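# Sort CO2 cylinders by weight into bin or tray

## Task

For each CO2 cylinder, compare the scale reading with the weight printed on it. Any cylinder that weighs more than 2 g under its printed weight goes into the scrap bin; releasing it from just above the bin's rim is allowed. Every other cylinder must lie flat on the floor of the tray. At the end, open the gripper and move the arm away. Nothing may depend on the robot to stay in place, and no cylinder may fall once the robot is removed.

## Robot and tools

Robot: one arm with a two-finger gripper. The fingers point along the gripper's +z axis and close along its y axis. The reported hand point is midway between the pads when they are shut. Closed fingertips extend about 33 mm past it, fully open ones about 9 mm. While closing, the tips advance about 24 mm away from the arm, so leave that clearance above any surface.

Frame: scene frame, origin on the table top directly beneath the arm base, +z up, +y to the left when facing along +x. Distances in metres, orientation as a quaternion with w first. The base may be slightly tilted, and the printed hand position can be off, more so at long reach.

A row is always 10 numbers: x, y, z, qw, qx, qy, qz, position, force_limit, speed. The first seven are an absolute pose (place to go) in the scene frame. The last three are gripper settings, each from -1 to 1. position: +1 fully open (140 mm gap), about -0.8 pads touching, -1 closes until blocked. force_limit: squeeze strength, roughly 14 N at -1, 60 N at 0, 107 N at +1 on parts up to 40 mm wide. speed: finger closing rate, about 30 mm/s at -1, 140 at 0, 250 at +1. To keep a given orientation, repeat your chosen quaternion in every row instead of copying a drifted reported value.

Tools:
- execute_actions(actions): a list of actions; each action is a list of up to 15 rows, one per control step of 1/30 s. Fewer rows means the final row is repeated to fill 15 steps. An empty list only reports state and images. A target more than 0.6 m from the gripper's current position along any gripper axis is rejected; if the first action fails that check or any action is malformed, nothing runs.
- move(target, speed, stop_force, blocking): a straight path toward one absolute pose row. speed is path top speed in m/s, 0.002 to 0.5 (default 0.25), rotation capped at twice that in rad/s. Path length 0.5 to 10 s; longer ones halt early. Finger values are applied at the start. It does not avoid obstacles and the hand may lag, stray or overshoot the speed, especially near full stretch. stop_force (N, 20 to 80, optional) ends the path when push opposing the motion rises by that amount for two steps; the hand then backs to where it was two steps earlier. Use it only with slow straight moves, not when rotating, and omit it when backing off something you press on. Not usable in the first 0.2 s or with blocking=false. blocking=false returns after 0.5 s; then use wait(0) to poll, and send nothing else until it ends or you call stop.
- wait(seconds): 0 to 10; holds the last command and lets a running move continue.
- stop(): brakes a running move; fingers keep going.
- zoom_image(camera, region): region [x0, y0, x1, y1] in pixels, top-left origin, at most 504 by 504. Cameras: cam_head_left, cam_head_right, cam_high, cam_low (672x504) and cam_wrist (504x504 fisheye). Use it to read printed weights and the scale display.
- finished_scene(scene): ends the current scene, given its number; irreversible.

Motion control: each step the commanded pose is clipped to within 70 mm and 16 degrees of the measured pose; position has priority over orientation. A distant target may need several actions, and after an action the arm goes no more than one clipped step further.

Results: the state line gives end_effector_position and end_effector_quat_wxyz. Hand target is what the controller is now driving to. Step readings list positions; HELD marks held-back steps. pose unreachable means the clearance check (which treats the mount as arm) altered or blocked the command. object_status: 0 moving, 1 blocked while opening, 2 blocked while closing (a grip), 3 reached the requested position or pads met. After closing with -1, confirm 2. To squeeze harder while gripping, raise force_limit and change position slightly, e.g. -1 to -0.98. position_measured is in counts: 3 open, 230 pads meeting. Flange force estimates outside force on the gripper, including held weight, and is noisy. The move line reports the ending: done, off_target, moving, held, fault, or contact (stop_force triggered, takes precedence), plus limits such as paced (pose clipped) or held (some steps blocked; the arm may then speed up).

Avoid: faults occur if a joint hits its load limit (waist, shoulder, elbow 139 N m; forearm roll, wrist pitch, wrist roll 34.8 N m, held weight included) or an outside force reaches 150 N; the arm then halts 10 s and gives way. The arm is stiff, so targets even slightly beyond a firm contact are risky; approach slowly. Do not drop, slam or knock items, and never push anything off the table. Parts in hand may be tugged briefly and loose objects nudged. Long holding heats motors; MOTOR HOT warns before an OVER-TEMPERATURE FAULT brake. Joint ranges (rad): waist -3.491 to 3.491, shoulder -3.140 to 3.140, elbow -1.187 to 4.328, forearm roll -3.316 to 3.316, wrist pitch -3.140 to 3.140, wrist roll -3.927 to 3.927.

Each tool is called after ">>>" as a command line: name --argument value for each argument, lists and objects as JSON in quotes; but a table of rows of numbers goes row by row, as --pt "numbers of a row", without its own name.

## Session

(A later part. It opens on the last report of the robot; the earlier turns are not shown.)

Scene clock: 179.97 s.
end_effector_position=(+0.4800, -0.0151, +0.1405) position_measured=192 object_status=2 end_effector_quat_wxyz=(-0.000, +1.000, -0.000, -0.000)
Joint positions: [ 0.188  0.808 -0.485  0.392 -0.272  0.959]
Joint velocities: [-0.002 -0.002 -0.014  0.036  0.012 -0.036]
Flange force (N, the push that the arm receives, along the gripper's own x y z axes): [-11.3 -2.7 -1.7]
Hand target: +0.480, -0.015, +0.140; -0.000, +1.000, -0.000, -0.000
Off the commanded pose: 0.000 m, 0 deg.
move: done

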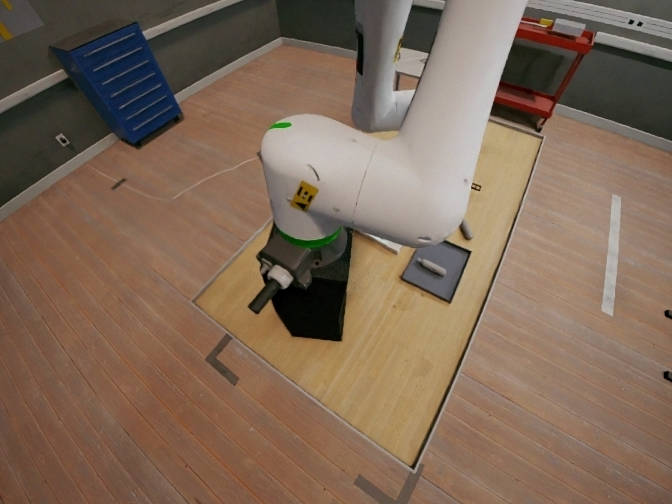

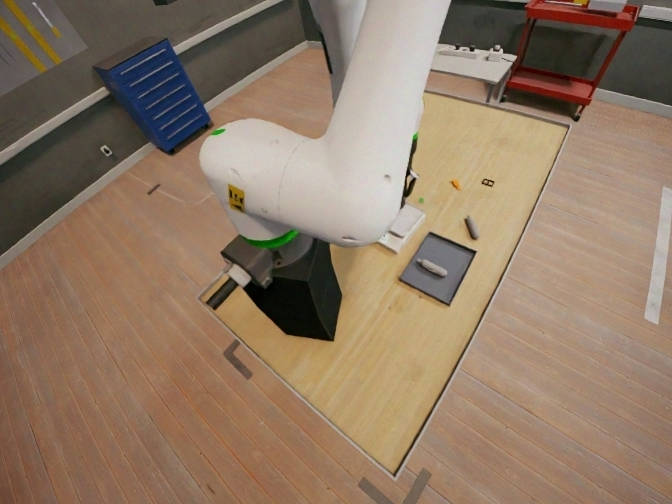

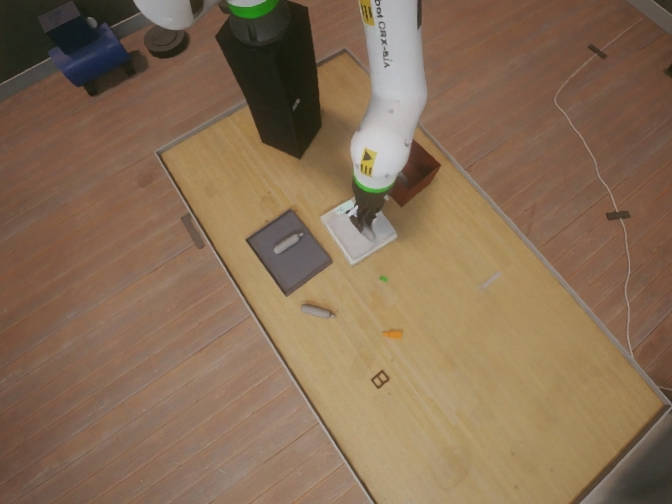

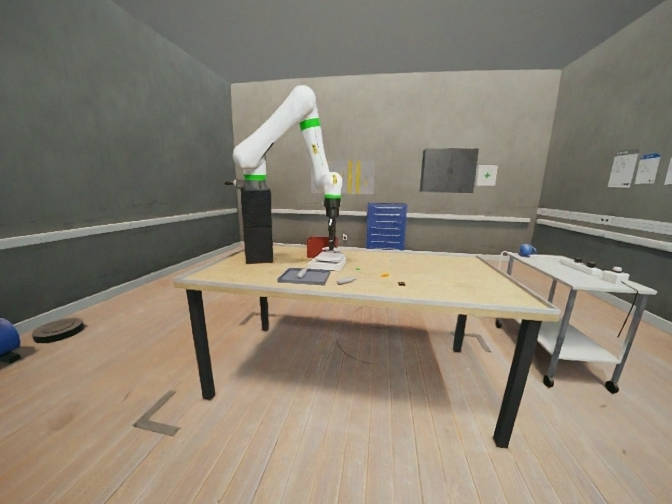

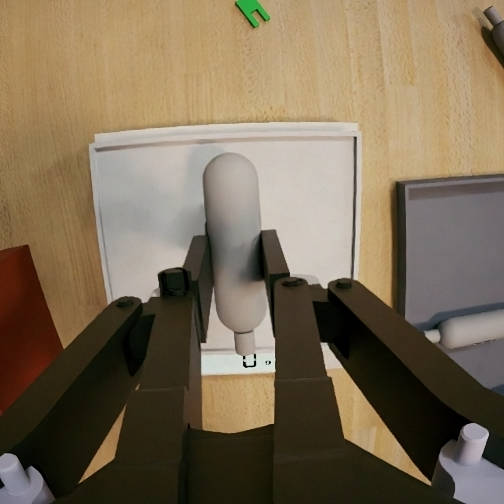

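>>> move --target '[0.48,-0.015,0.11,0,1,0,0,-1,-0.3,0]' --speed 0.02

>>> move --target '[0.48,-0.015,0.112,0,1,0,0,-0.2,-0.3,-0.5]'

>>> move --target '[0.48,-0.015,0.135,0,1,0,0,-0.2,-0.3,-0.5]' --speed 0.05

>>> wait --seconds 1

Scene clock: 185.13 s.
end_effector_position=(+0.4801, -0.0151, +0.1102) position_measured=192 object_status=2 end_effector_quat_wxyz=(-0.000, +1.000, -0.000, -0.000)
Joint positions: [ 0.161  0.879 -0.496  0.549 -0.196  0.825]
Joint velocities: [-0.007  0.    -0.016  0.057  0.016 -0.051]
Flange force (N, the push that the arm receives, along the gripper's own x y z axes): no reading
Hand target: +0.480, -0.015, +0.110; -0.000, +1.000, -0.000, -0.000
Off the commanded pose: 0.000 m, 0 deg.
move: done

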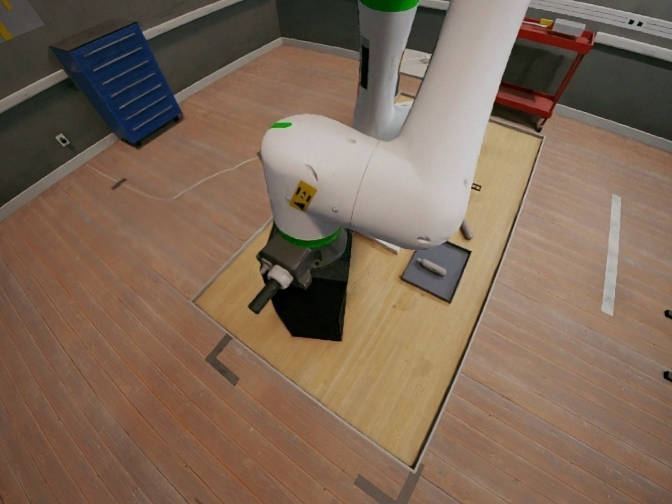

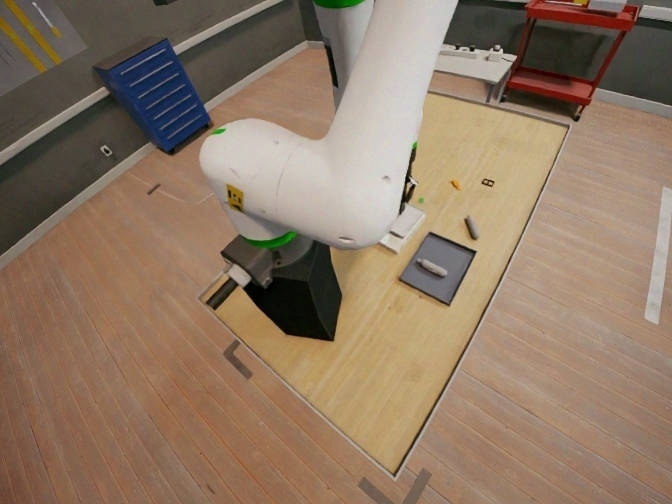

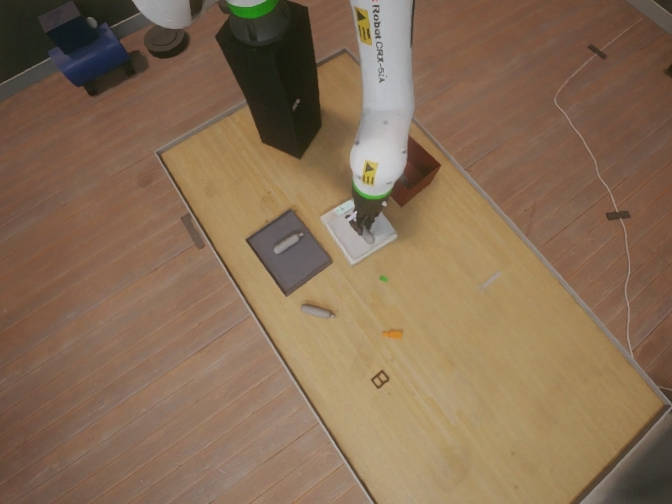

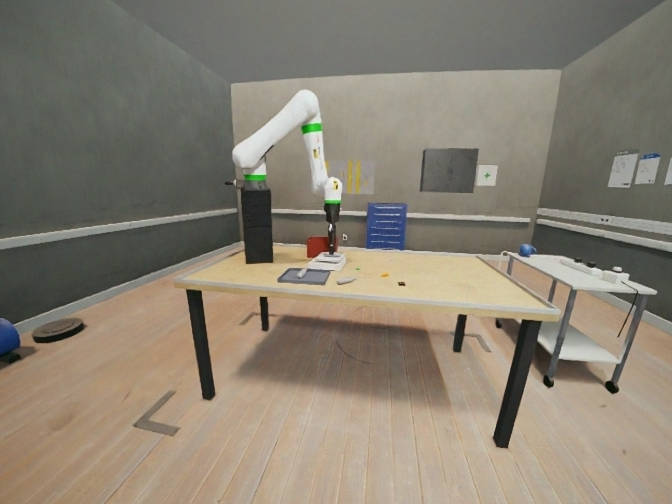

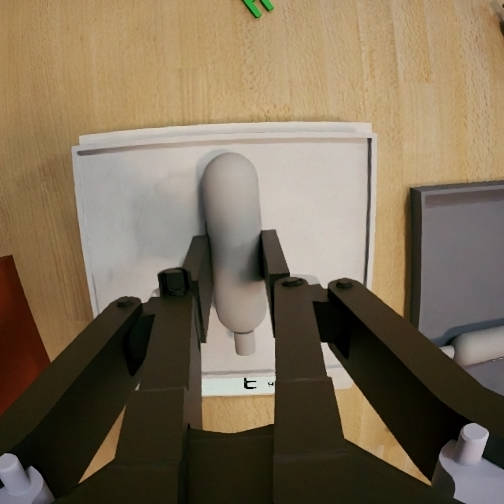

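Scene clock: 185.83 s.
end_effector_position=(+0.4798, -0.0150, +0.1120) position_measured=154 object_status=3 end_effector_quat_wxyz=(+0.000, +1.000, +0.000, -0.000)
Joint positions: [ 0.163  0.874 -0.497  0.542 -0.2    0.83 ]
Joint velocities: [ 0.001  0.001  0.003 -0.004  0.     0.007]
Flange force (N, the push that the arm receives, along the gripper's own x y z axes): no reading
Hand target: +0.480, -0.015, +0.112; +0.000, +1.000, -0.000, +0.000
Off the commanded pose: 0.000 m, 0 deg.
move: done

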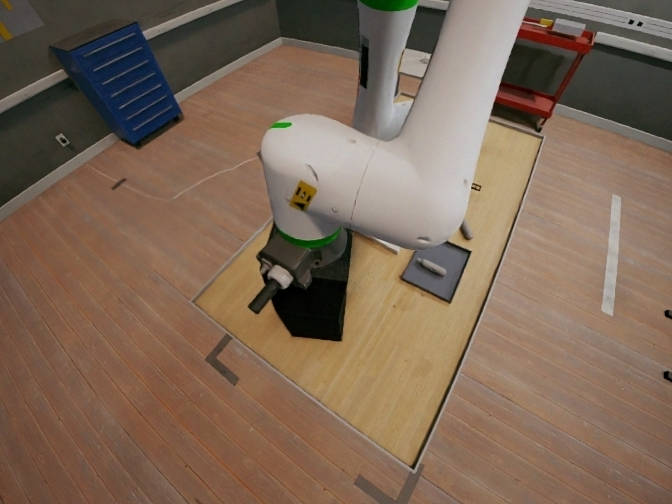

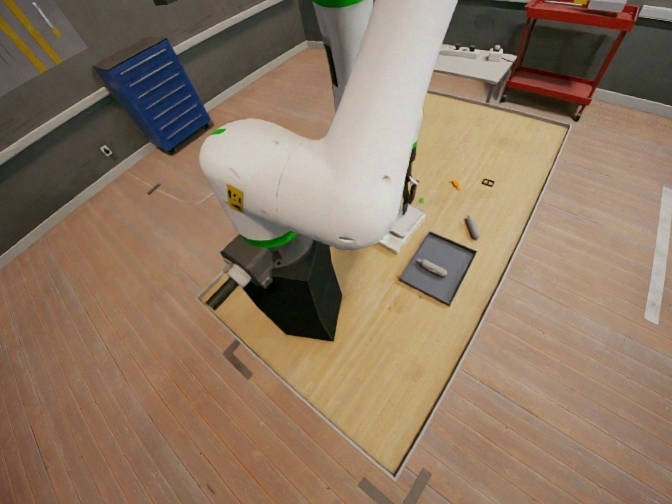

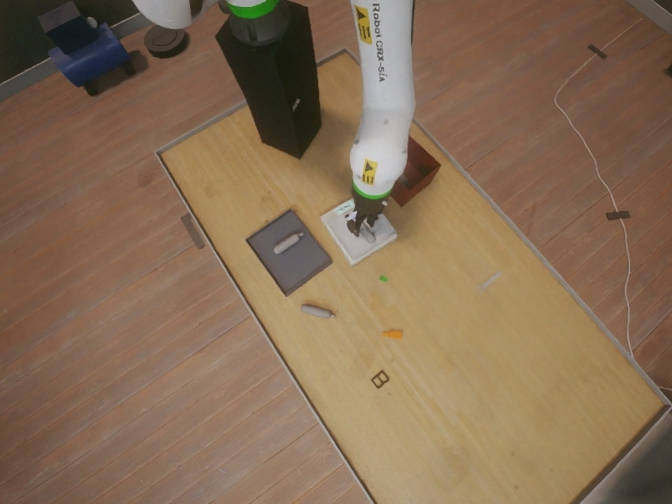

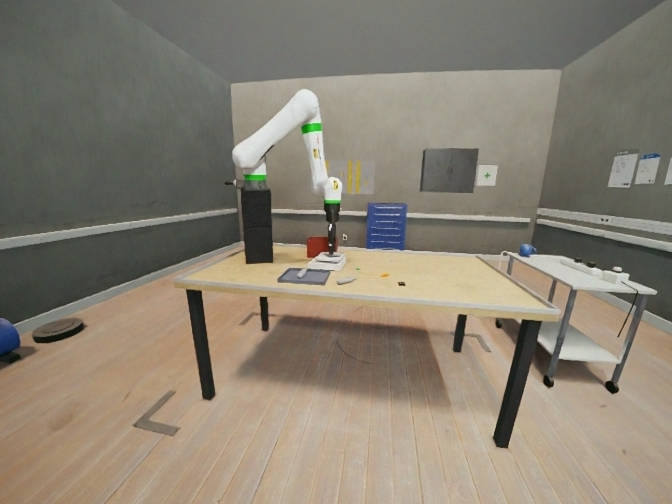

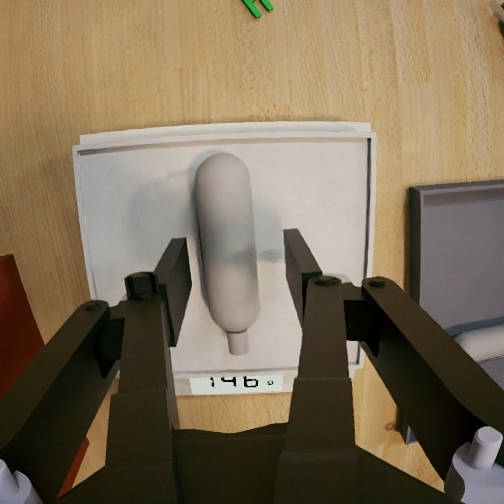

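Scene clock: 186.60 s.
end_effector_position=(+0.4800, -0.0149, +0.1349) position_measured=154 object_status=3 end_effector_quat_wxyz=(+0.000, +1.000, +0.000, +0.000)
Joint positions: [ 0.185  0.821 -0.487  0.416 -0.258  0.938]
Joint velocities: [ 0.001 -0.002  0.01  -0.028 -0.01   0.027]
Flange force (N, the push that the arm receives, along the gripper's own x y z axes): no reading
Hand target: +0.480, -0.015, +0.135; -0.000, +1.000, +0.000, +0.000
Off the commanded pose: 0.000 m, 0 deg.
move: done

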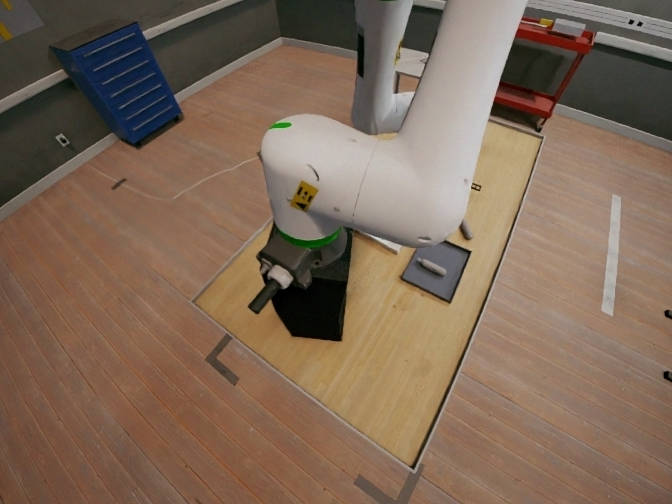

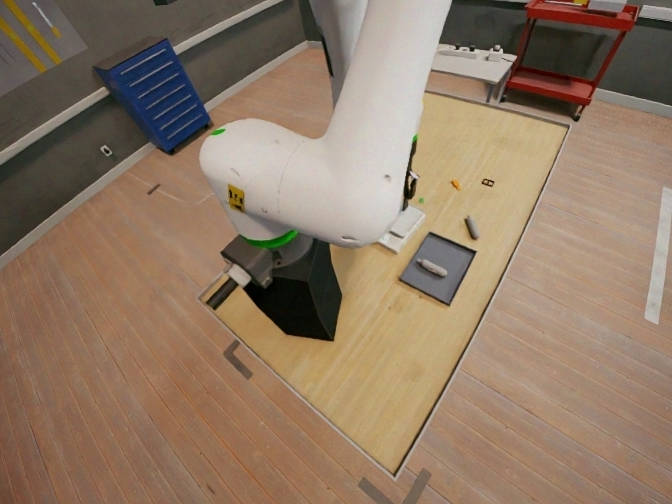

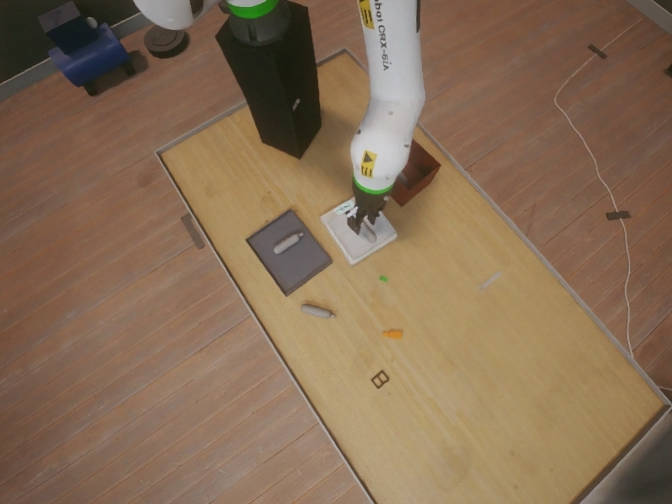

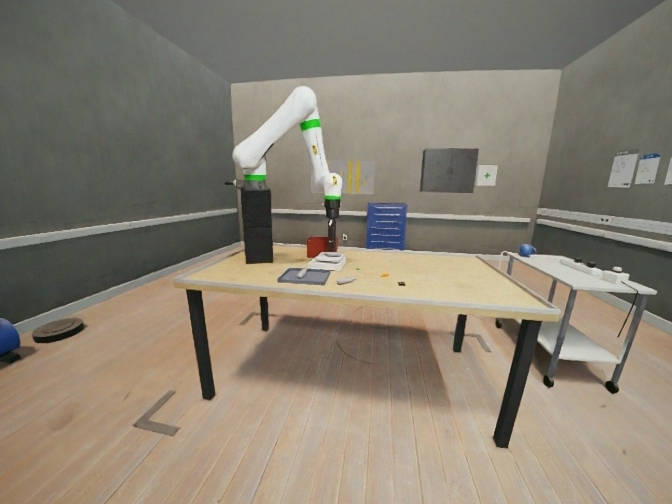

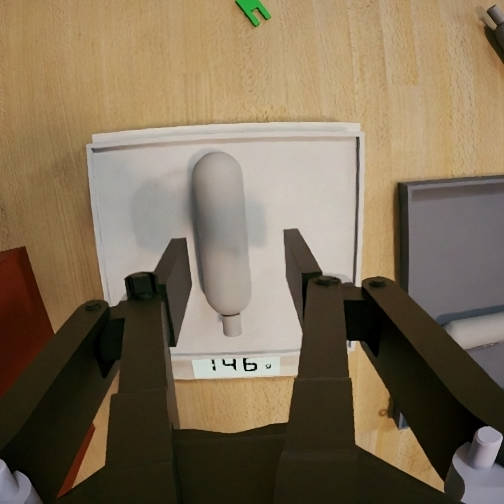

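Scene clock: 187.60 s.
end_effector_position=(+0.4800, -0.0149, +0.1350) position_measured=154 object_status=3 end_effector_quat_wxyz=(-0.000, +1.000, +0.000, +0.000)
Joint positions: [ 0.185  0.821 -0.486  0.414 -0.258  0.939]
Joint velocities: [ 0.    -0.002  0.    -0.001  0.001  0.   ]
Flange force (N, the push that the arm receives, along the gripper's own x y z axes): no reading
Hand target: +0.480, -0.015, +0.135; -0.000, +1.000, +0.000, +0.000
Off the commanded pose: 0.000 m, 0 deg.
wait: 1.00 s; at rest by 0.17 s

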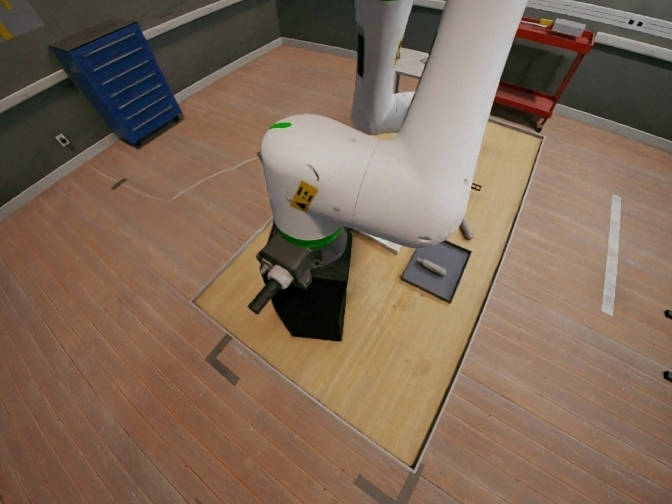

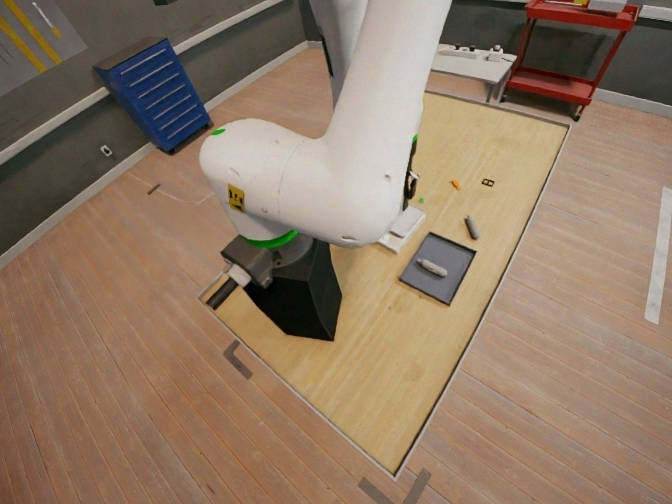

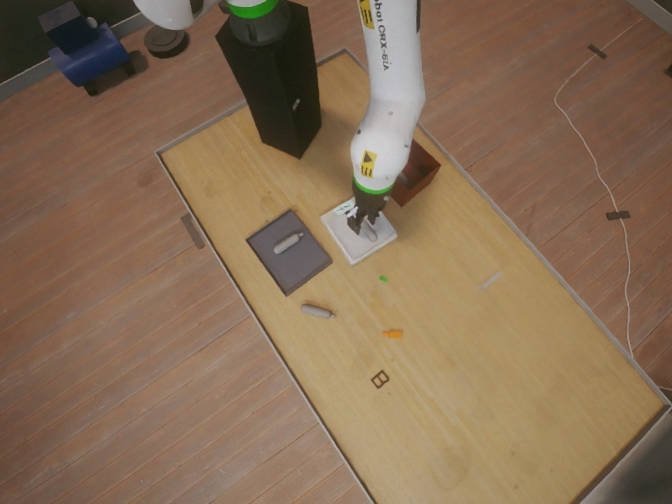

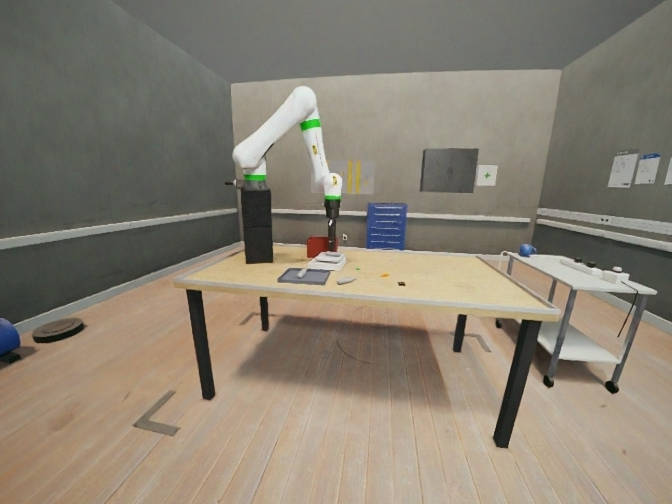

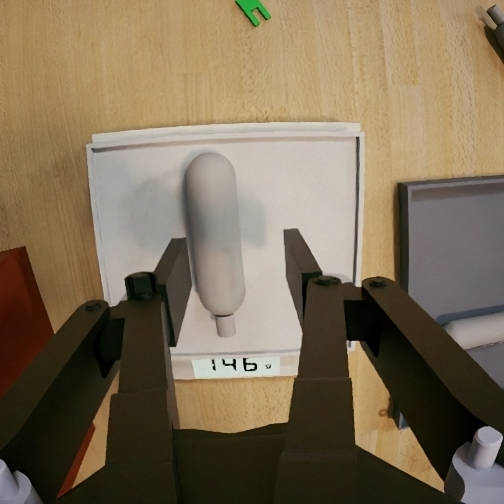

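146: bin. It's rolling; recheck.

>>> move --target '[0.482,0.0,0.137,0,1,0.03,0,0.1,-0.3,0]' --speed 0.05

Scene clock: 190.07 s.
end_effector_position=(+0.4820, -0.0001, +0.1370) position_measured=117 object_status=3 end_effector_quat_wxyz=(+0.000, +1.000, +0.030, +0.000)
Joint positions: [ 0.216  0.822 -0.478  0.402 -0.268  0.98 ]
Joint velocities: [ 0.001  0.     0.002 -0.006 -0.003  0.004]
Flange force (N, the push that the arm receives, along the gripper's own x y z axes): no reading
Hand target: +0.482, -0.000, +0.137; +0.000, +1.000, +0.030, +0.000
Off the commanded pose: 0.000 m, 0 deg.
move: done

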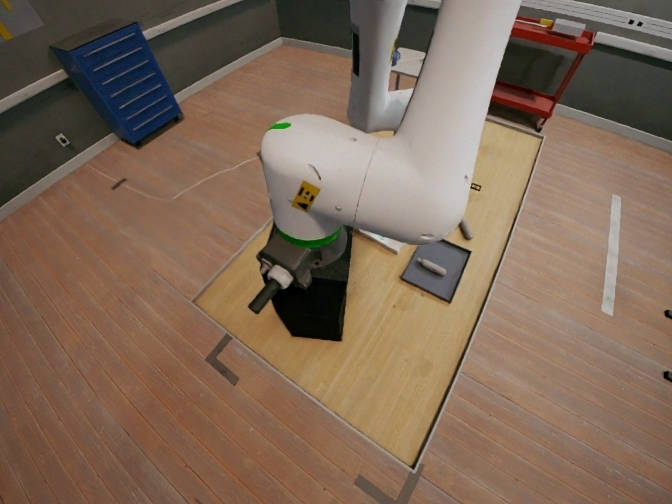

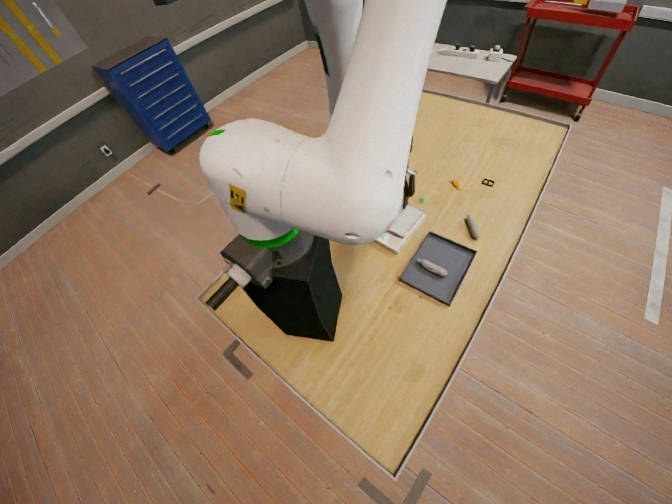

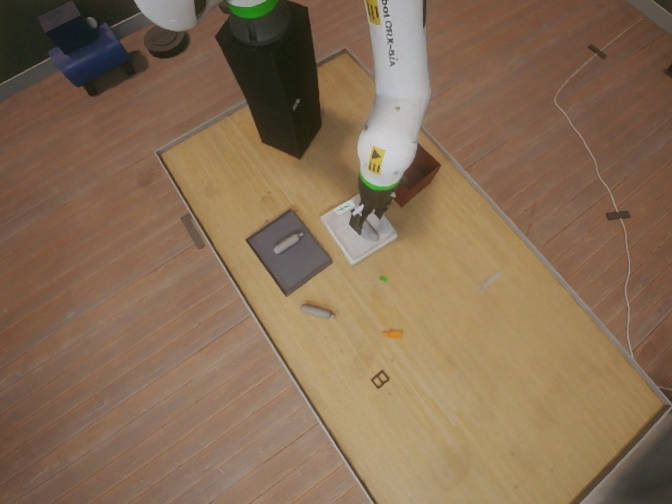

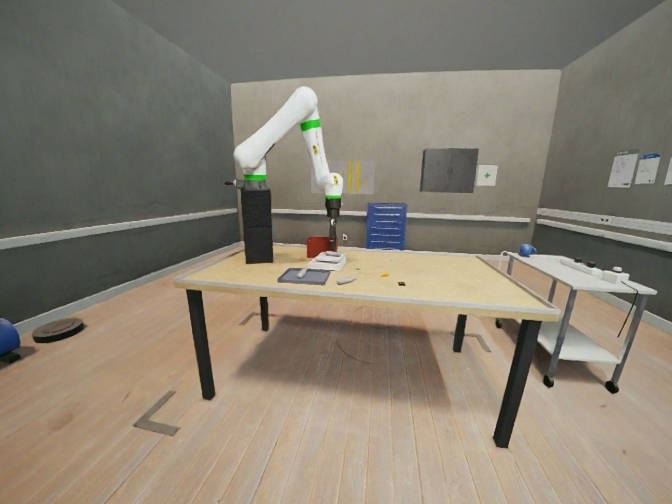

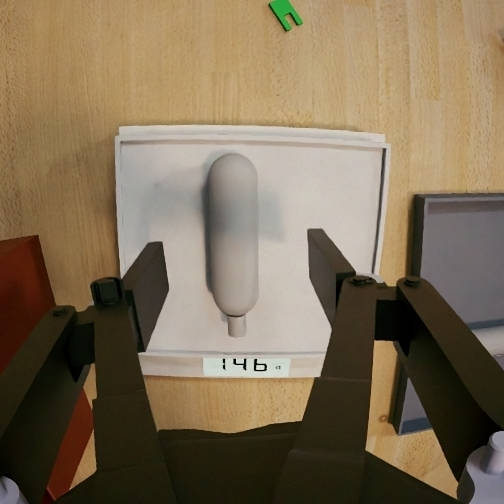

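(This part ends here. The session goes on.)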